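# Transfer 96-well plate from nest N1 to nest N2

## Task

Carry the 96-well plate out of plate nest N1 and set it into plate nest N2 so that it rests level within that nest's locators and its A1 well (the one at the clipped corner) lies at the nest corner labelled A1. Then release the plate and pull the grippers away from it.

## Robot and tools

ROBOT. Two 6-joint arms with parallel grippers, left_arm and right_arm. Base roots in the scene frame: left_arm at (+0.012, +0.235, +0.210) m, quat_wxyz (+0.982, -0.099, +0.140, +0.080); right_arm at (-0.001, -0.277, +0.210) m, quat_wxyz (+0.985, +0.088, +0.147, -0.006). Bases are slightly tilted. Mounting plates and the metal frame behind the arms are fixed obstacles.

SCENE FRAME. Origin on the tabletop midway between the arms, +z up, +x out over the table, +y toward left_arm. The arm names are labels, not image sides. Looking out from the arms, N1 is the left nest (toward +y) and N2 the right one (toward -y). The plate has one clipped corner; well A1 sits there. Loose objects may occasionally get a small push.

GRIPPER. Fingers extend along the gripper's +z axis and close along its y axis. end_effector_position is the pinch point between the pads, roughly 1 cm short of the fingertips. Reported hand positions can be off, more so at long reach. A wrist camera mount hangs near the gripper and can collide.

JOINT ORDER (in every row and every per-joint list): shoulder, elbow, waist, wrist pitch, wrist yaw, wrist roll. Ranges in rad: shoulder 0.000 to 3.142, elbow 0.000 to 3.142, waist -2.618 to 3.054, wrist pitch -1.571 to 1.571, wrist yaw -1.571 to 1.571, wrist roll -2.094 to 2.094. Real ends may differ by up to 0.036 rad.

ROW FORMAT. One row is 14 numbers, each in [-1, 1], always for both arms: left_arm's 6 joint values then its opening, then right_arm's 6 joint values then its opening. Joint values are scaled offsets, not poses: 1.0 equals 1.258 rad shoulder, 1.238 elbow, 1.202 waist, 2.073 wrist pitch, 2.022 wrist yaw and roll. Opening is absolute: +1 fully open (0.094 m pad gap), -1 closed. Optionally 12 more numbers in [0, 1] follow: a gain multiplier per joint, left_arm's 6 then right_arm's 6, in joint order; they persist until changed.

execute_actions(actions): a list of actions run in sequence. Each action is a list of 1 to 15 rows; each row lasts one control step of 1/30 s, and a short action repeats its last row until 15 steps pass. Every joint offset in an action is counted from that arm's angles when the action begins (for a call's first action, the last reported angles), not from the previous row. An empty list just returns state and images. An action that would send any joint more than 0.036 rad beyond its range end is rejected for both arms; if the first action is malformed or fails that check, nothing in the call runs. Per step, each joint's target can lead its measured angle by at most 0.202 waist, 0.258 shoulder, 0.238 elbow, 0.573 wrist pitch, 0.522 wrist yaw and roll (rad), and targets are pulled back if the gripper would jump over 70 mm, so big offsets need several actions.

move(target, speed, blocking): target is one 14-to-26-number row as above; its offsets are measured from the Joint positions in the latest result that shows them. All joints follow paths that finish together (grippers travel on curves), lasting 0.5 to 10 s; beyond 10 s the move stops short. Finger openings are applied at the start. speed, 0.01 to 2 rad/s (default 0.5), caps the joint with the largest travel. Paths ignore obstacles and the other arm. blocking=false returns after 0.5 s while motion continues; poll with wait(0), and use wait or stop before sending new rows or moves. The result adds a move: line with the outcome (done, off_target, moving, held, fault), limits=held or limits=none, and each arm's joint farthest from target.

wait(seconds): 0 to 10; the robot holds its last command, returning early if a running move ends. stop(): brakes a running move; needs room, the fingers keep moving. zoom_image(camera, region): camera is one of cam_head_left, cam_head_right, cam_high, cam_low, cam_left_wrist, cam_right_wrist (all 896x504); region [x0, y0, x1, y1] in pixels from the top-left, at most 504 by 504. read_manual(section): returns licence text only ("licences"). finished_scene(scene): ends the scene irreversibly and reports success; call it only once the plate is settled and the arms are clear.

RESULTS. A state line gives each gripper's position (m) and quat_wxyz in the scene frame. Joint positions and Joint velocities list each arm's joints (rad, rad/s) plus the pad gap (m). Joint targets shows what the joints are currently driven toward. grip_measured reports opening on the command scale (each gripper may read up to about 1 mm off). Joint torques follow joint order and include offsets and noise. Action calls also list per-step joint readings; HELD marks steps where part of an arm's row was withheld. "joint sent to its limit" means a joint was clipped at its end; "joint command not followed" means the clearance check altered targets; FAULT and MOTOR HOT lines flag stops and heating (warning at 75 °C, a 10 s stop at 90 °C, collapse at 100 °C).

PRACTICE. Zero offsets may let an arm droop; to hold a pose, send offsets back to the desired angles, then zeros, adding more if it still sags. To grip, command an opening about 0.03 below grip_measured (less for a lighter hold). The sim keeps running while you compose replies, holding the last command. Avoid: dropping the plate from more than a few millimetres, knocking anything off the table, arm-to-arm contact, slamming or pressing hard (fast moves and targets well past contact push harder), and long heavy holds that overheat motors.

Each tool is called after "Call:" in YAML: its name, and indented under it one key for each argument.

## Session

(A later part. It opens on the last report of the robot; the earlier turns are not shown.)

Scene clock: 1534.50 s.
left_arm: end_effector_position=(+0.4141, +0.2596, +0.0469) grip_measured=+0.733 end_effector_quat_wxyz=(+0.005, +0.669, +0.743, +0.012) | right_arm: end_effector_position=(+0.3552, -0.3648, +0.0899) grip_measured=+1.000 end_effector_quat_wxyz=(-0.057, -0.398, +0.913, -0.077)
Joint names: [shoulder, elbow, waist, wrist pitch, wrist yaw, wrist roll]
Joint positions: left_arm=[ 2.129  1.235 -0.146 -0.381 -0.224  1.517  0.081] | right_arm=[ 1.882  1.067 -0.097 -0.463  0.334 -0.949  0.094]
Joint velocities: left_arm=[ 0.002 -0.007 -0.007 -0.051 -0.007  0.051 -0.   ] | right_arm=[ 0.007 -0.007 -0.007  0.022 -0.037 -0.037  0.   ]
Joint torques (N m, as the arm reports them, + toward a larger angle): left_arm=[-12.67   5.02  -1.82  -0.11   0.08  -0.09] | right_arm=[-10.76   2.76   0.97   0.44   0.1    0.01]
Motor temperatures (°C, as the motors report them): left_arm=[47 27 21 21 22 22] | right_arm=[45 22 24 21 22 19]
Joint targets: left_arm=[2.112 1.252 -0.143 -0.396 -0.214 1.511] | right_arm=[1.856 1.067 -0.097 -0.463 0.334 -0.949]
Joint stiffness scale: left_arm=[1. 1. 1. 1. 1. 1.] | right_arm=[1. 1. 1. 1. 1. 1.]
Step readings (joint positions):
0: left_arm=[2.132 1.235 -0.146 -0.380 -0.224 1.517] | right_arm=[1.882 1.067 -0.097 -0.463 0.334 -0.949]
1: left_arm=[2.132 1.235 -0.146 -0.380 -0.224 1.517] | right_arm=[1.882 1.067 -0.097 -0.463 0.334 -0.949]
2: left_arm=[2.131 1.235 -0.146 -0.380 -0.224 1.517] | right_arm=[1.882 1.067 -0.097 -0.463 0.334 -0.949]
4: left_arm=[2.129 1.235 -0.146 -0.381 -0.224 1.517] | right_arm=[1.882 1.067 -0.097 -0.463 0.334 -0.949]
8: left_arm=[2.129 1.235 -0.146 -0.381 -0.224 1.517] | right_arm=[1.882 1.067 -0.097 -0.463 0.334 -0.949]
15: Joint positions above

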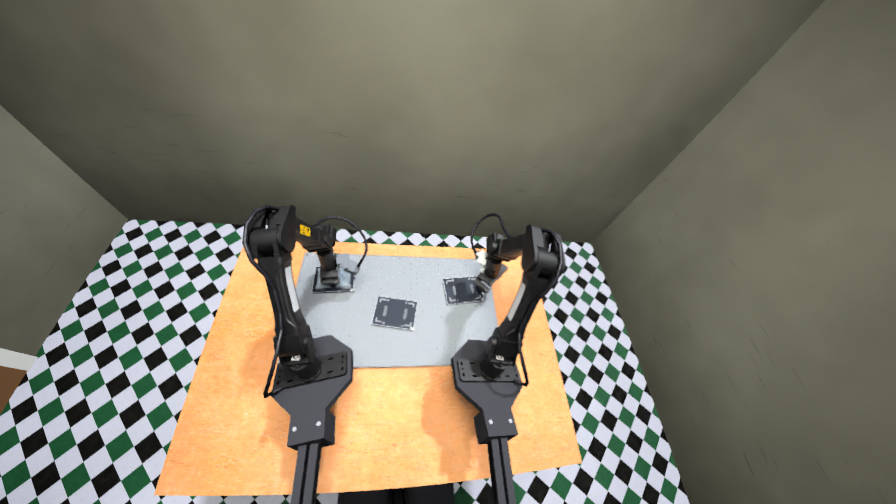

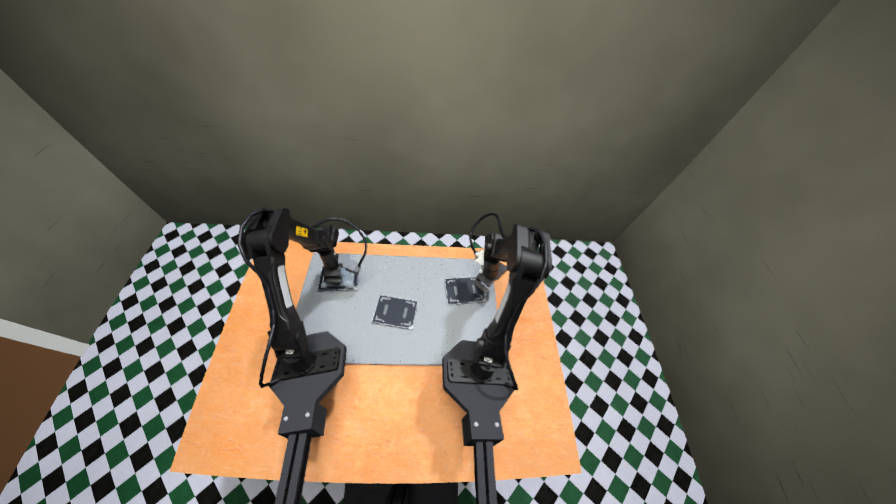

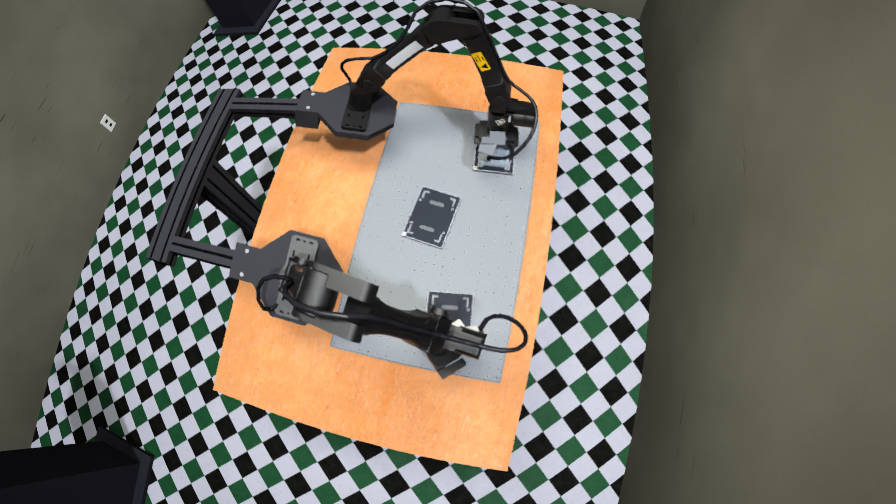

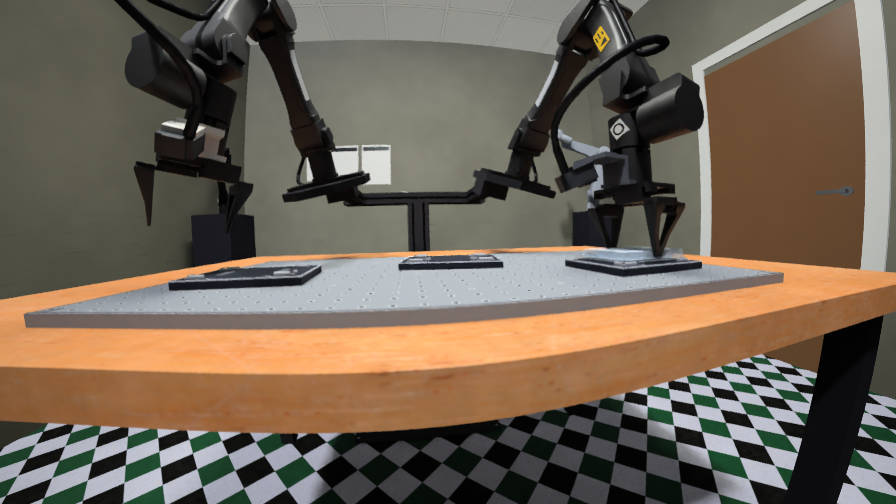

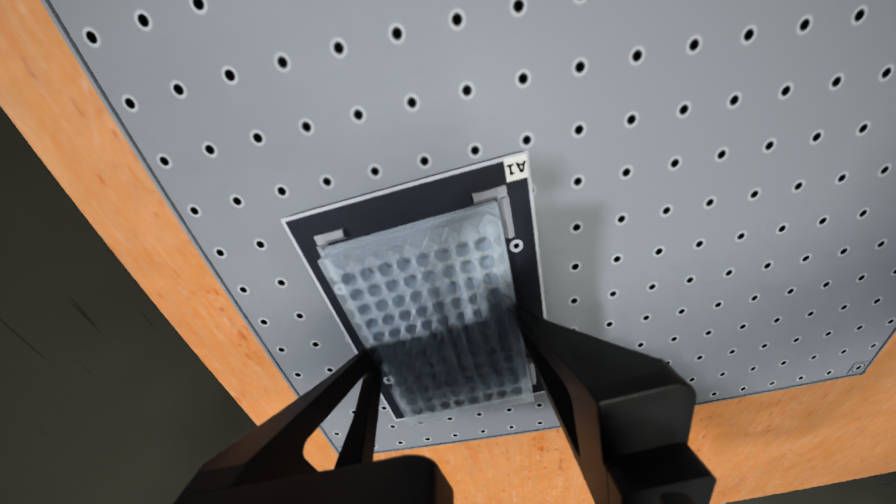

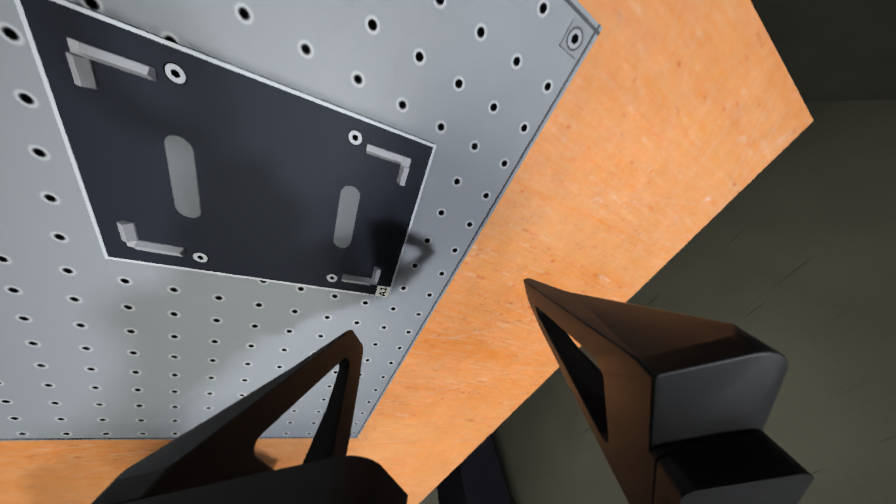

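Call:
execute_actions:
  actions:
    - [[-0.0135,0.0137,0.003,-0.010,0.005,-0.003,0.70,-0.02,0,0,0,0,0,1.0],[-0.0135,0.0137,0.003,-0.013,0.005,-0.003,0.70,-0.02,0,0,0,0,0,1.0],[-0.0135,0.0137,0.003,-0.013,0.005,-0.003,0.70,-0.02,0,0,0,0,0,1.0],[-0.0135,0.0137,0.003,-0.009,0.005,-0.003,0.70,-0.02,0,0,0,0,0,1.0]]

Call:
zoom_image:
  camera: "cam_left_wrist"
  region: [305, 230, 355, 275]

Call:
zoom_image:
  camera: "cam_left_wrist"
  region: [480, 185, 530, 245]

Scene clock: 1554.80 s.
left_arm: end_effector_position=(+0.4136, +0.2596, +0.0468) grip_measured=+0.733 end_effector_quat_wxyz=(+0.004, +0.669, +0.743, +0.011) | right_arm: end_effector_position=(+0.3552, -0.3648, +0.0899) grip_measured=+1.000 end_effector_quat_wxyz=(-0.057, -0.398, +0.913, -0.077)
Joint names: [shoulder, elbow, waist, wrist pitch, wrist yaw, wrist roll]
Joint positions: left_arm=[ 2.129  1.235 -0.146 -0.383 -0.224  1.516  0.081] | right_arm=[ 1.882  1.067 -0.097 -0.463  0.334 -0.949  0.094]
Joint velocities: left_arm=[ 0.007 -0.027 -0.002 -0.022 -0.022 -0.051 -0.   ] | right_arm=[ 0.017 -0.002 -0.002  0.022  0.037  0.007  0.   ]
Joint torques (N m, as the arm reports them, + toward a larger angle): left_arm=[-12.65   4.99  -1.84  -0.11   0.08  -0.09] | right_arm=[-10.74   2.75   0.98   0.43   0.11   0.02]
Motor temperatures (°C, as the motors report them): left_arm=[50 27 21 21 22 22] | right_arm=[45 22 24 21 22 19]
Joint targets: left_arm=[2.113 1.252 -0.143 -0.400 -0.214 1.510] | right_arm=[1.856 1.067 -0.097 -0.463 0.334 -0.949]
Joint stiffness scale: left_arm=[1. 1. 1. 1. 1. 1.] | right_arm=[1. 1. 1. 1. 1. 1.]
Step readings (joint positions):
0: left_arm=[2.129 1.235 -0.146 -0.381 -0.224 1.516] | right_arm=[1.882 1.067 -0.097 -0.463 0.334 -0.949]
1: left_arm=[2.129 1.235 -0.146 -0.382 -0.224 1.516] | right_arm=[1.882 1.067 -0.097 -0.463 0.334 -0.949]
2: left_arm=[2.129 1.235 -0.146 -0.383 -0.224 1.516] | right_arm=[1.882 1.067 -0.097 -0.463 0.334 -0.949]
4: left_arm=[2.129 1.235 -0.146 -0.383 -0.224 1.516] | right_arm=[1.882 1.067 -0.097 -0.463 0.334 -0.949]
8: left_arm=[2.129 1.235 -0.146 -0.383 -0.224 1.516] | right_arm=[1.882 1.067 -0.097 -0.463 0.334 -0.949]
15: Joint positions above

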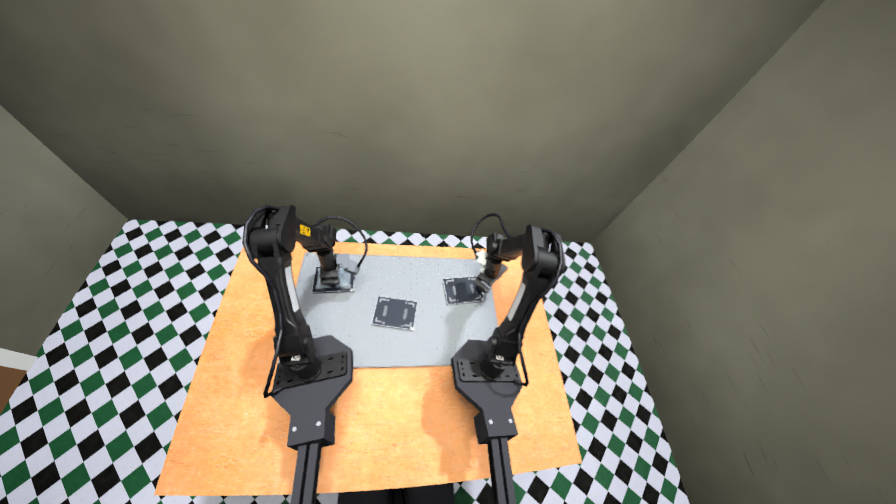

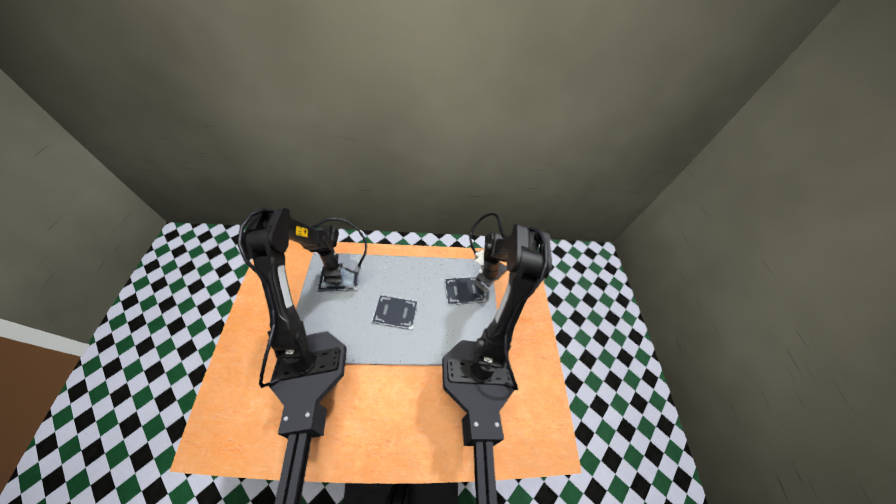

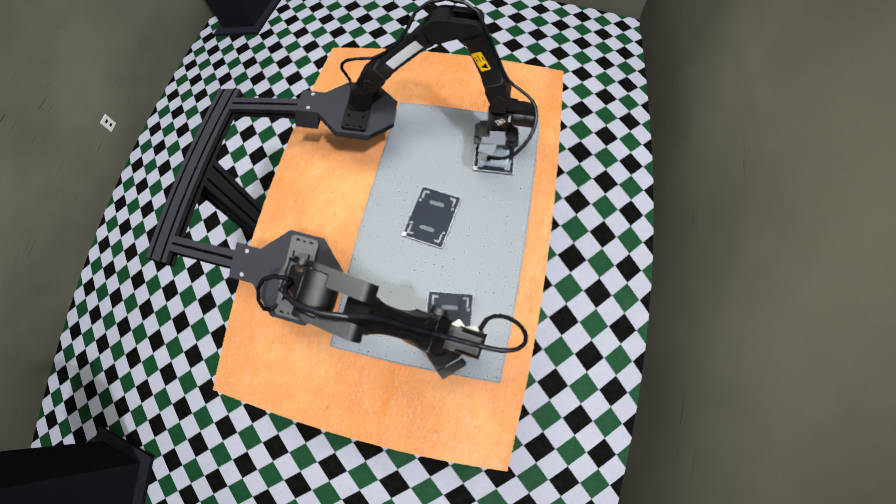

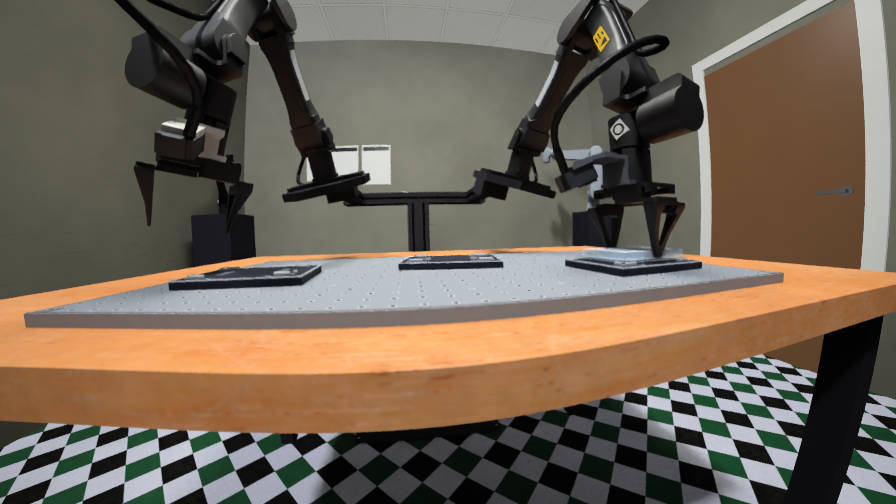

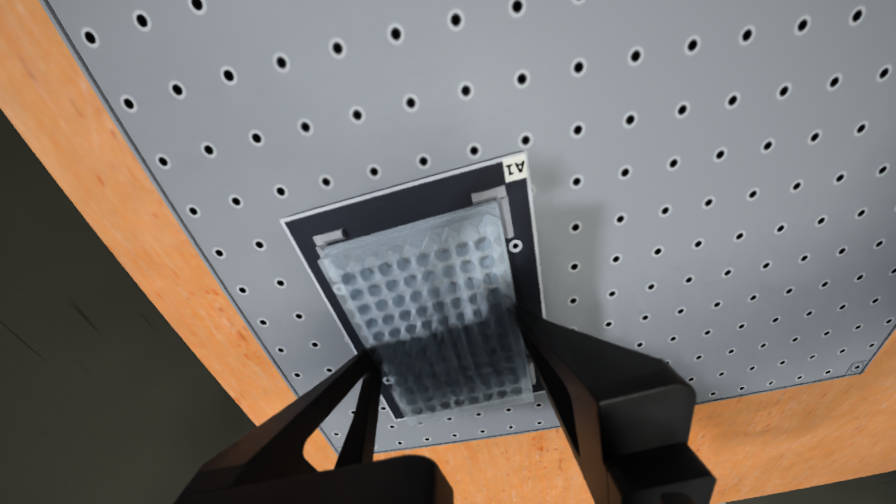

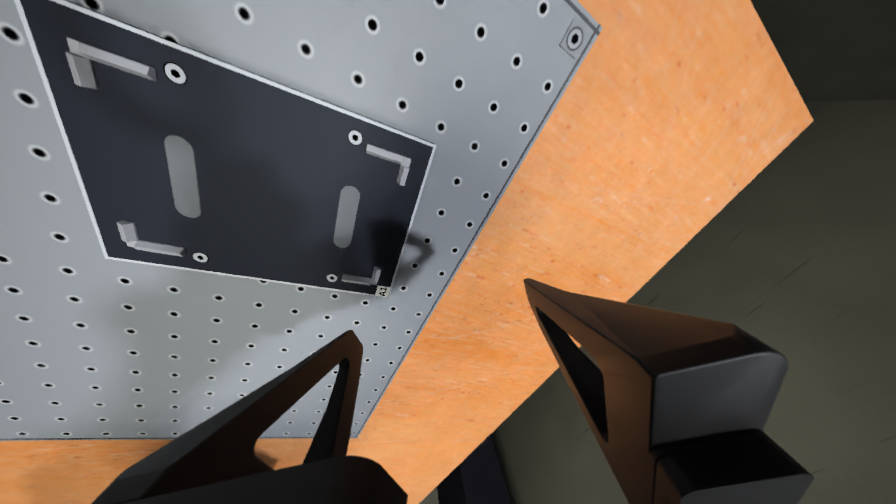

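Region (305, 230, 355, 275) of cam_left_wrist's 896x504 image, scaled by 10.080, with more detail than that image has; it fills the top 454 rows of this view, and the rest is white.

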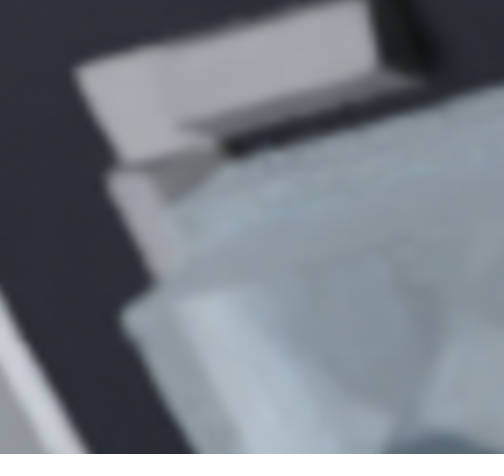

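Region (480, 185, 530, 245) of cam_left_wrist's 896x504 image, scaled by 8.400, with more detail than that image has.

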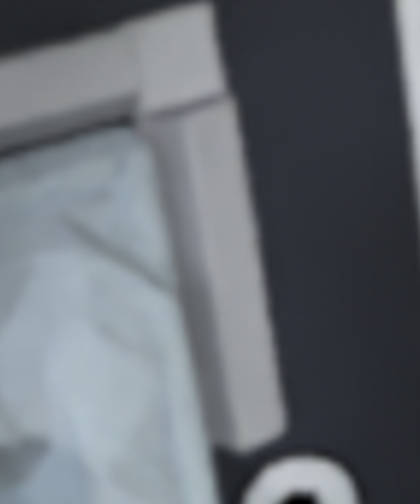

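Call:
execute_actions:
  actions:
    - [[-0.010,0.0137,0.0025,-0.006,0.005,-0.003,0.70,-0.02,0,0,0,0,0,1.0],[-0.006,0.0137,0.0025,-0.004,0.005,-0.003,0.70,-0.02,0,0,0,0,0,1.0],[-0.002,0.0137,0.0025,-0.002,0.005,-0.003,0.70,-0.02,0,0,0,0,0,1.0],[0.002,0.0137,0.0025,0.000,0.005,-0.003,0.70,-0.02,0,0,0,0,0,1.0],[0.004,0.0137,0.0025,0.002,0.005,-0.003,0.70,-0.02,0,0,0,0,0,1.0],[0.006,0.0137,0.0025,0.003,0.005,-0.003,0.70,-0.02,0,0,0,0,0,1.0],[0.008,0.0137,0.0025,0.004,0.005,-0.003,0.70,-0.02,0,0,0,0,0,1.0],[0.010,0.0137,0.0025,0.005,0.005,-0.003,0.70,-0.02,0,0,0,0,0,1.0]]

Call:
zoom_image:
  camera: "cam_left_wrist"
  region: [305, 230, 355, 275]

Call:
zoom_image:
  camera: "cam_left_wrist"
  region: [480, 185, 530, 245]

Call:
zoom_image:
  camera: "cam_low"
  region: [560, 210, 720, 290]

Scene clock: 1567.23 s.
left_arm: end_effector_position=(+0.4141, +0.2596, +0.0469) grip_measured=+0.733 end_effector_quat_wxyz=(+0.005, +0.669, +0.743, +0.012) | right_arm: end_effector_position=(+0.3552, -0.3648, +0.0899) grip_measured=+1.000 end_effector_quat_wxyz=(-0.057, -0.398, +0.913, -0.077)
Joint names: [shoulder, elbow, waist, wrist pitch, wrist yaw, wrist roll]
Joint positions: left_arm=[ 2.129  1.235 -0.146 -0.381 -0.224  1.516  0.081] | right_arm=[ 1.882  1.067 -0.097 -0.463  0.334 -0.949  0.094]
Joint velocities: left_arm=[ 0.007  0.002 -0.002  0.022 -0.022  0.022 -0.   ] | right_arm=[-0.002 -0.012  0.017  0.007 -0.037 -0.066  0.   ]
Joint torques (N m, as the arm reports them, + toward a larger angle): left_arm=[-10.2    5.    -1.88   0.12   0.08  -0.09] | right_arm=[-10.77   2.79   0.99   0.43   0.12   0.02]
Motor temperatures (°C, as the motors report them): left_arm=[50 27 21 21 22 22] | right_arm=[45 22 24 21 22 19]
Joint targets: left_arm=[2.142 1.252 -0.143 -0.373 -0.214 1.510] | right_arm=[1.856 1.067 -0.097 -0.463 0.334 -0.949]
Joint stiffness scale: left_arm=[1. 1. 1. 1. 1. 1.] | right_arm=[1. 1. 1. 1. 1. 1.]
Step readings (joint positions):
0: left_arm=[2.129 1.235 -0.146 -0.383 -0.224 1.516] | right_arm=[1.882 1.067 -0.097 -0.463 0.334 -0.949]
1: left_arm=[2.129 1.235 -0.146 -0.383 -0.224 1.516] | right_arm=[1.882 1.067 -0.097 -0.463 0.334 -0.949]
2: left_arm=[2.129 1.235 -0.146 -0.383 -0.224 1.516] | right_arm=[1.882 1.067 -0.097 -0.463 0.334 -0.949]
4: left_arm=[2.129 1.235 -0.146 -0.383 -0.224 1.516] | right_arm=[1.882 1.067 -0.097 -0.463 0.334 -0.949]
8: left_arm=[2.129 1.235 -0.146 -0.382 -0.224 1.516] | right_arm=[1.882 1.067 -0.097 -0.463 0.334 -0.949]
15: Joint positions above

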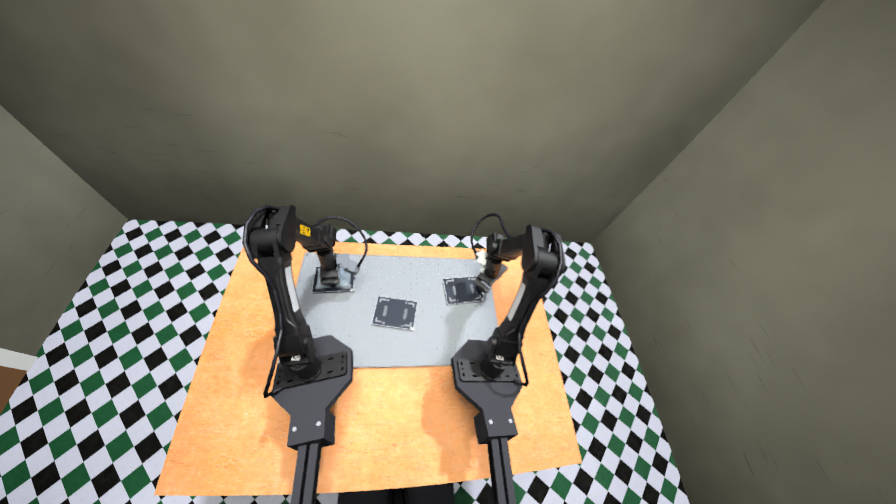

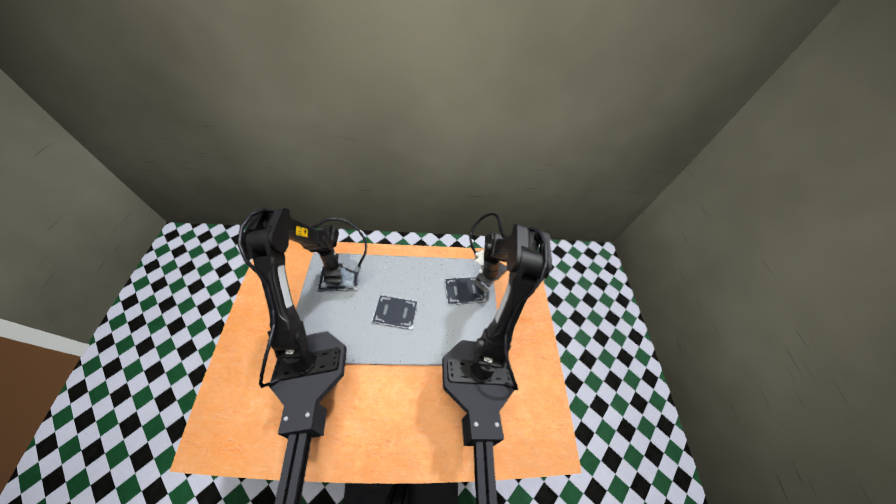

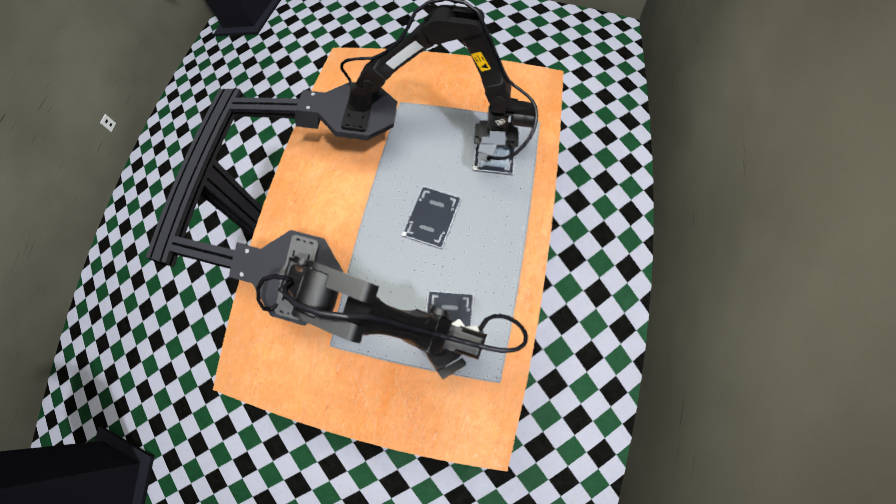

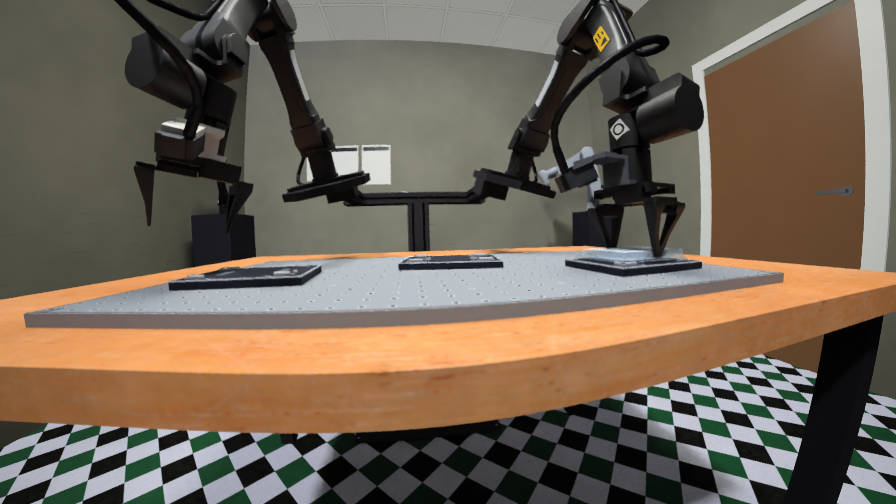

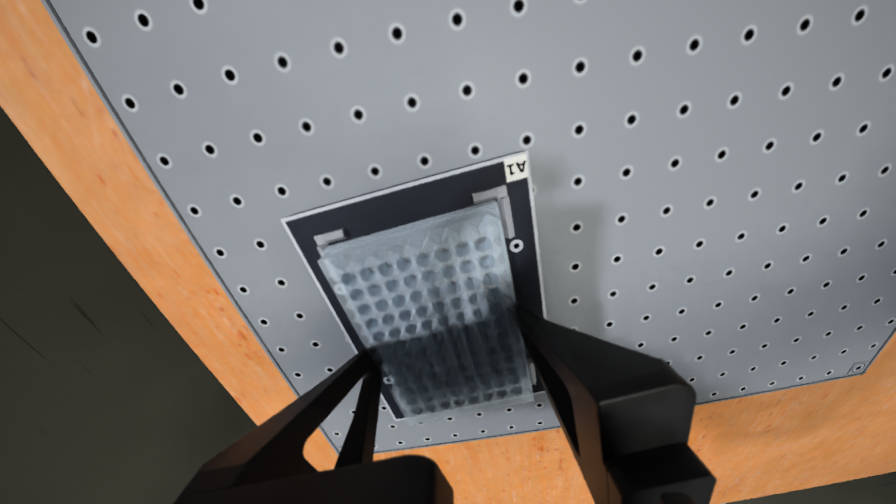

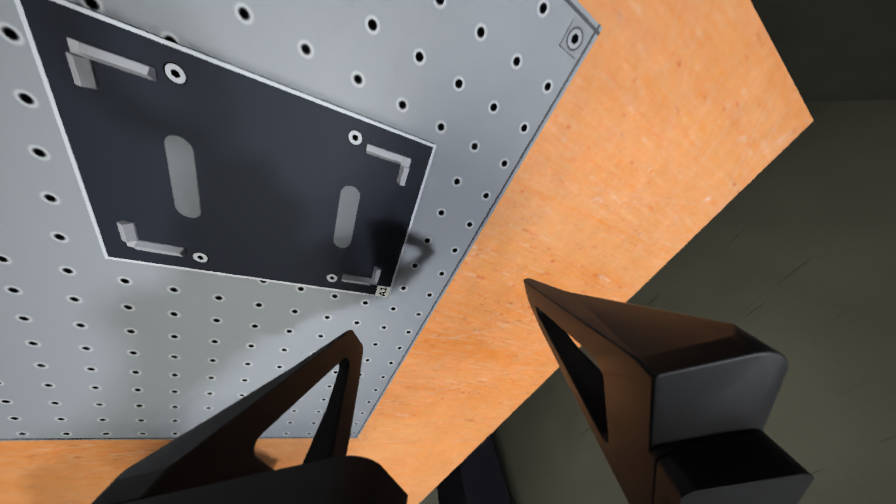

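Region (305, 230, 355, 275) of cam_left_wrist's 896x504 image, scaled by 10.080, with more detail than that image has; it fills the top 454 rows of this view, and the rest is white.

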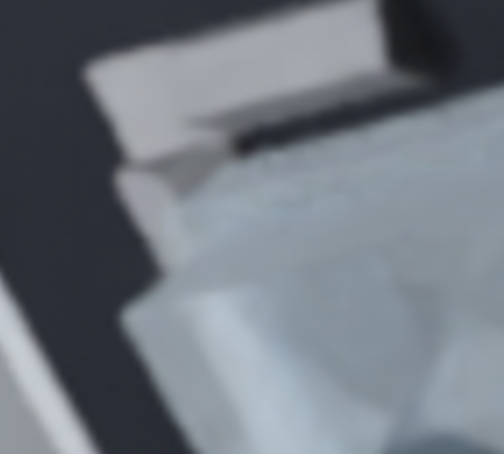

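Region (480, 185, 530, 245) of cam_left_wrist's 896x504 image, scaled by 8.400, with more detail than that image has.

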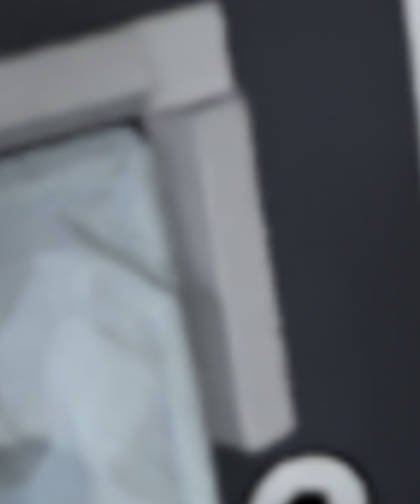

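Region (560, 210, 720, 290) of cam_low's 896x504 image, scaled by 3.150, with more detail than that image has.

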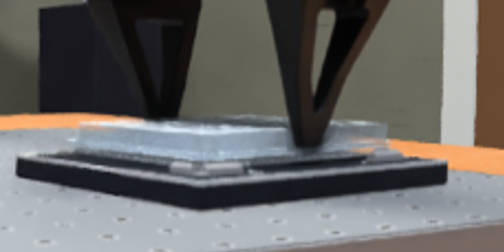

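Call:
execute_actions:
  actions:
    - [[0.010,0.0137,0.0025,0.001,0.005,-0.003,0.70,-0.02,0,0,0,0,0,1.0],[0.010,0.0137,0.0025,0.000,0.005,-0.003,0.70,-0.02,0,0,0,0,0,1.0],[0.017,0.0137,0.0025,0.000,0.005,-0.003,0.70,-0.02,0,0,0,0,0,1.0],[0.010,0.0137,0.0025,0.000,0.005,-0.003,0.70,-0.02,0,0,0,0,0,1.0],[0.008,0.0137,0.0025,0.000,0.005,-0.003,0.70,-0.02,0,0,0,0,0,1.0]]

Call:
zoom_image:
  camera: "cam_left_wrist"
  region: [305, 230, 355, 275]

Call:
zoom_image:
  camera: "cam_left_wrist"
  region: [480, 185, 530, 245]

Scene clock: 1576.03 s.
left_arm: end_effector_position=(+0.4137, +0.2594, +0.0461) grip_measured=+0.733 end_effector_quat_wxyz=(+0.004, +0.669, +0.743, +0.011) | right_arm: end_effector_position=(+0.3552, -0.3648, +0.0899) grip_measured=+1.000 end_effector_quat_wxyz=(-0.057, -0.398, +0.913, -0.077)
Joint names: [shoulder, elbow, waist, wrist pitch, wrist yaw, wrist roll]
Joint positions: left_arm=[ 2.132  1.235 -0.146 -0.38  -0.224  1.517  0.081] | right_arm=[ 1.882  1.067 -0.097 -0.463  0.334 -0.949  0.094]
Joint velocities: left_arm=[-0.012  0.007 -0.002  0.066  0.007  0.051 -0.   ] | right_arm=[ 0.002 -0.002 -0.007 -0.007 -0.095 -0.022  0.   ]
Joint torques (N m, as the arm reports them, + toward a larger angle): left_arm=[-10.63   4.97  -1.88   0.03   0.08  -0.09] | right_arm=[-10.73   2.73   1.     0.43   0.11   0.01]
Motor temperatures (°C, as the motors report them): left_arm=[49 27 21 21 22 22] | right_arm=[45 22 24 21 22 19]
Joint targets: left_arm=[2.139 1.252 -0.143 -0.381 -0.214 1.510] | right_arm=[1.856 1.067 -0.097 -0.463 0.334 -0.949]
Joint stiffness scale: left_arm=[1. 1. 1. 1. 1. 1.] | right_arm=[1. 1. 1. 1. 1. 1.]
Step readings (joint positions):
0: left_arm=[2.129 1.235 -0.146 -0.381 -0.224 1.516] | right_arm=[1.882 1.067 -0.097 -0.463 0.334 -0.949]
1: left_arm=[2.129 1.235 -0.146 -0.381 -0.224 1.516] | right_arm=[1.882 1.067 -0.097 -0.463 0.334 -0.949]
2: left_arm=[2.129 1.235 -0.146 -0.381 -0.224 1.516] | right_arm=[1.882 1.067 -0.097 -0.463 0.334 -0.949]
4: left_arm=[2.131 1.235 -0.146 -0.381 -0.224 1.516] | right_arm=[1.882 1.067 -0.097 -0.463 0.334 -0.949]
8: left_arm=[2.132 1.235 -0.146 -0.380 -0.224 1.517] | right_arm=[1.882 1.067 -0.097 -0.463 0.334 -0.949]
15: Joint positions above

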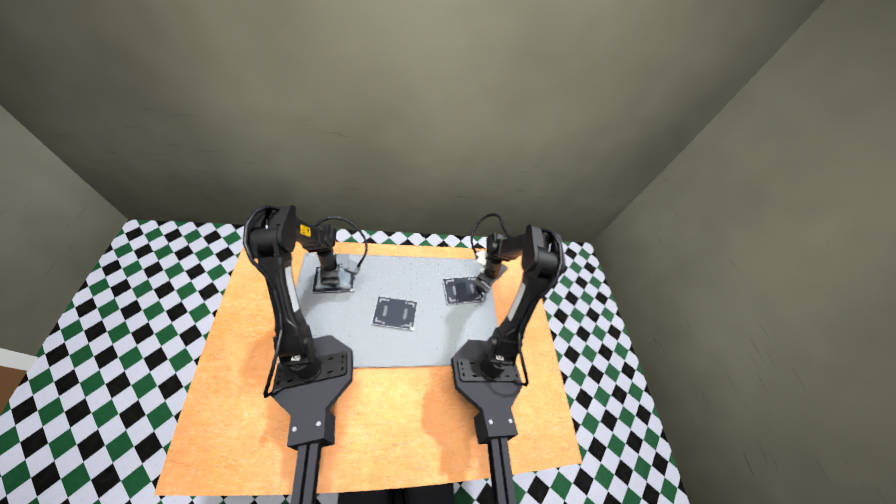

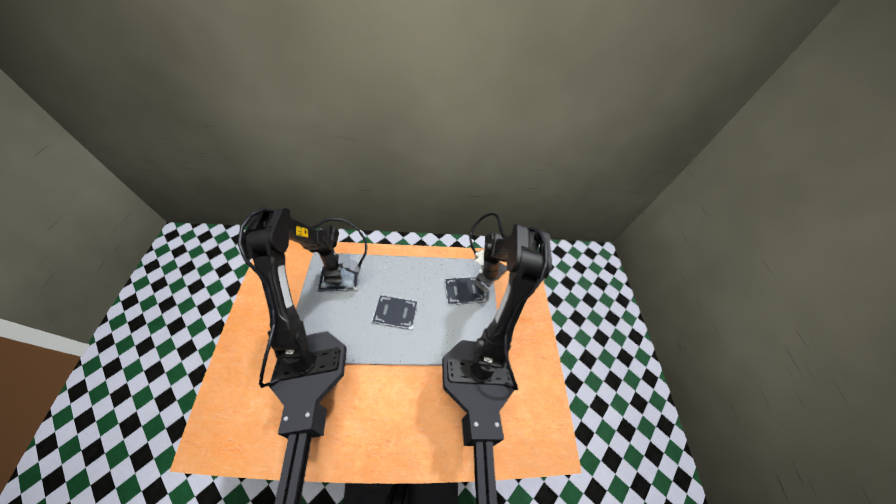

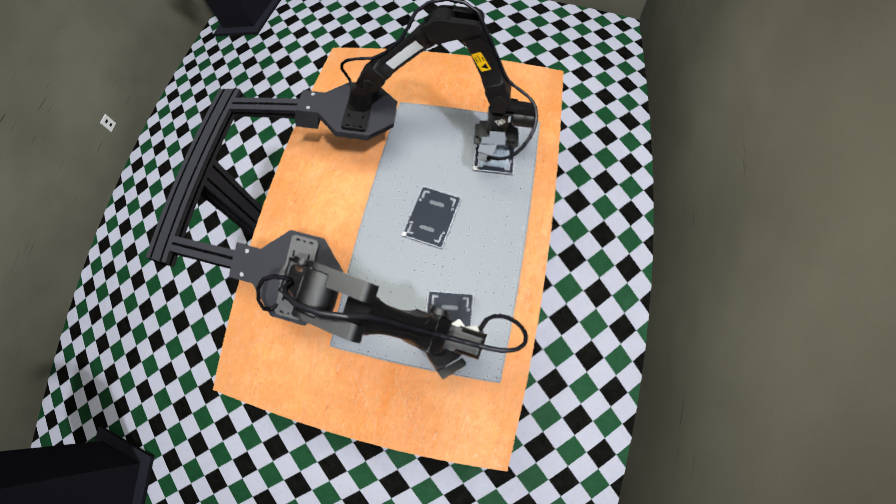

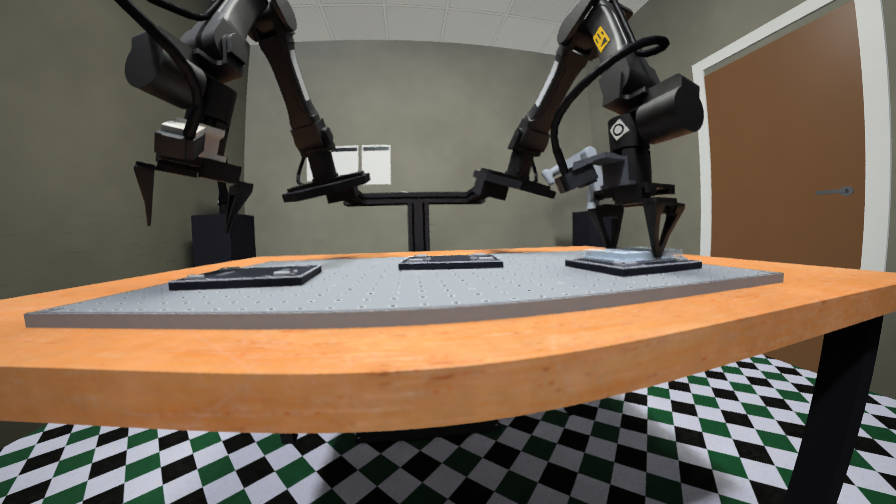

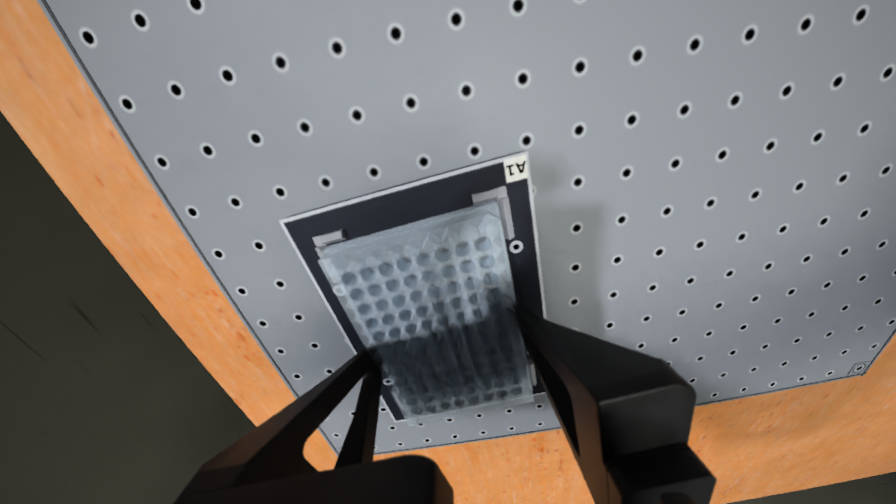

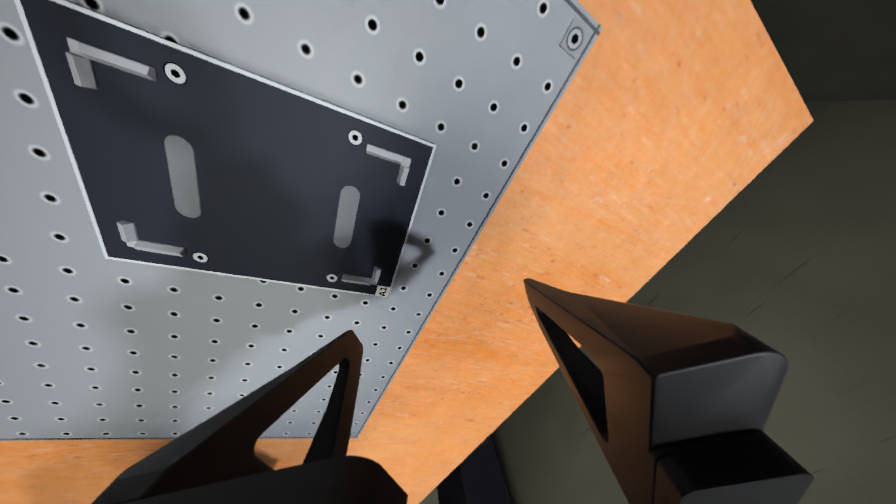

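Region (305, 230, 355, 275) of cam_left_wrist's 896x504 image, scaled by 10.080, with more detail than that image has; it fills the top 454 rows of this view, and the rest is white.

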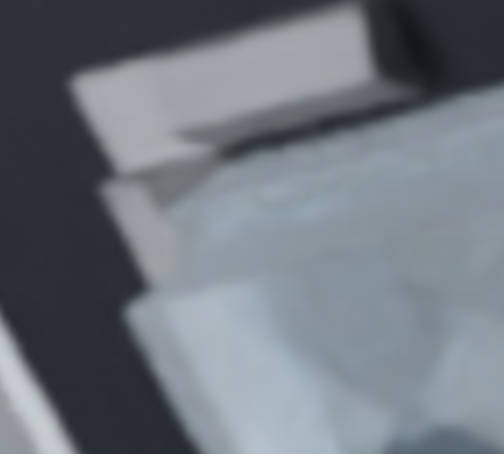

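Region (480, 185, 530, 245) of cam_left_wrist's 896x504 image, scaled by 8.400, with more detail than that image has.

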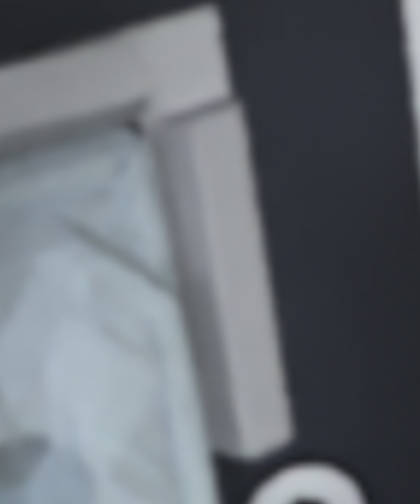

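Call:
zoom_image:
  camera: "cam_left_wrist"
  region: [500, 340, 560, 410]

Call:
zoom_image:
  camera: "cam_left_wrist"
  region: [370, 350, 440, 430]

Call:
zoom_image:
  camera: "cam_high"
  region: [460, 130, 530, 190]

Region (500, 340, 560, 410) of cam_left_wrist's 896x504 image, scaled by 7.200, with more detail than that image has; it fills the left 432 columns of this view, and the rest is white.

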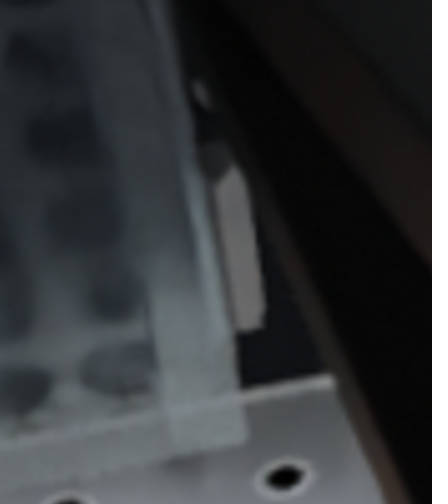

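Region (370, 350, 440, 430) of cam_left_wrist's 896x504 image, scaled by 6.300, with more detail than that image has; it fills the left 441 columns of this view, and the rest is white.

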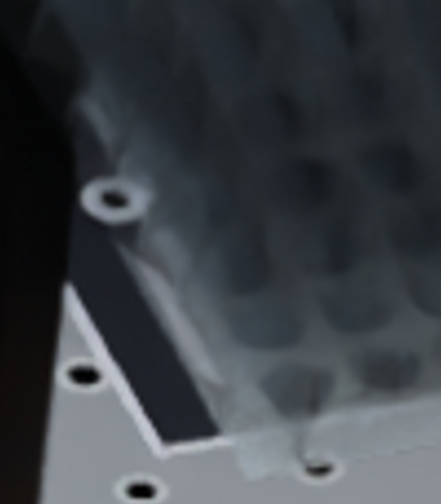

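Region (460, 130, 530, 190) of cam_high's 896x504 image, scaled by 7.200, with more detail than that image has; it fills the top 432 rows of this view, and the rest is white.

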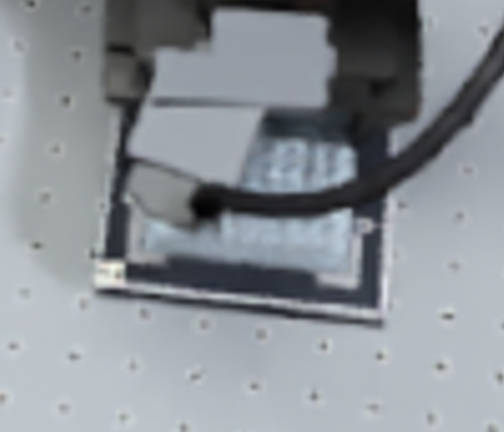

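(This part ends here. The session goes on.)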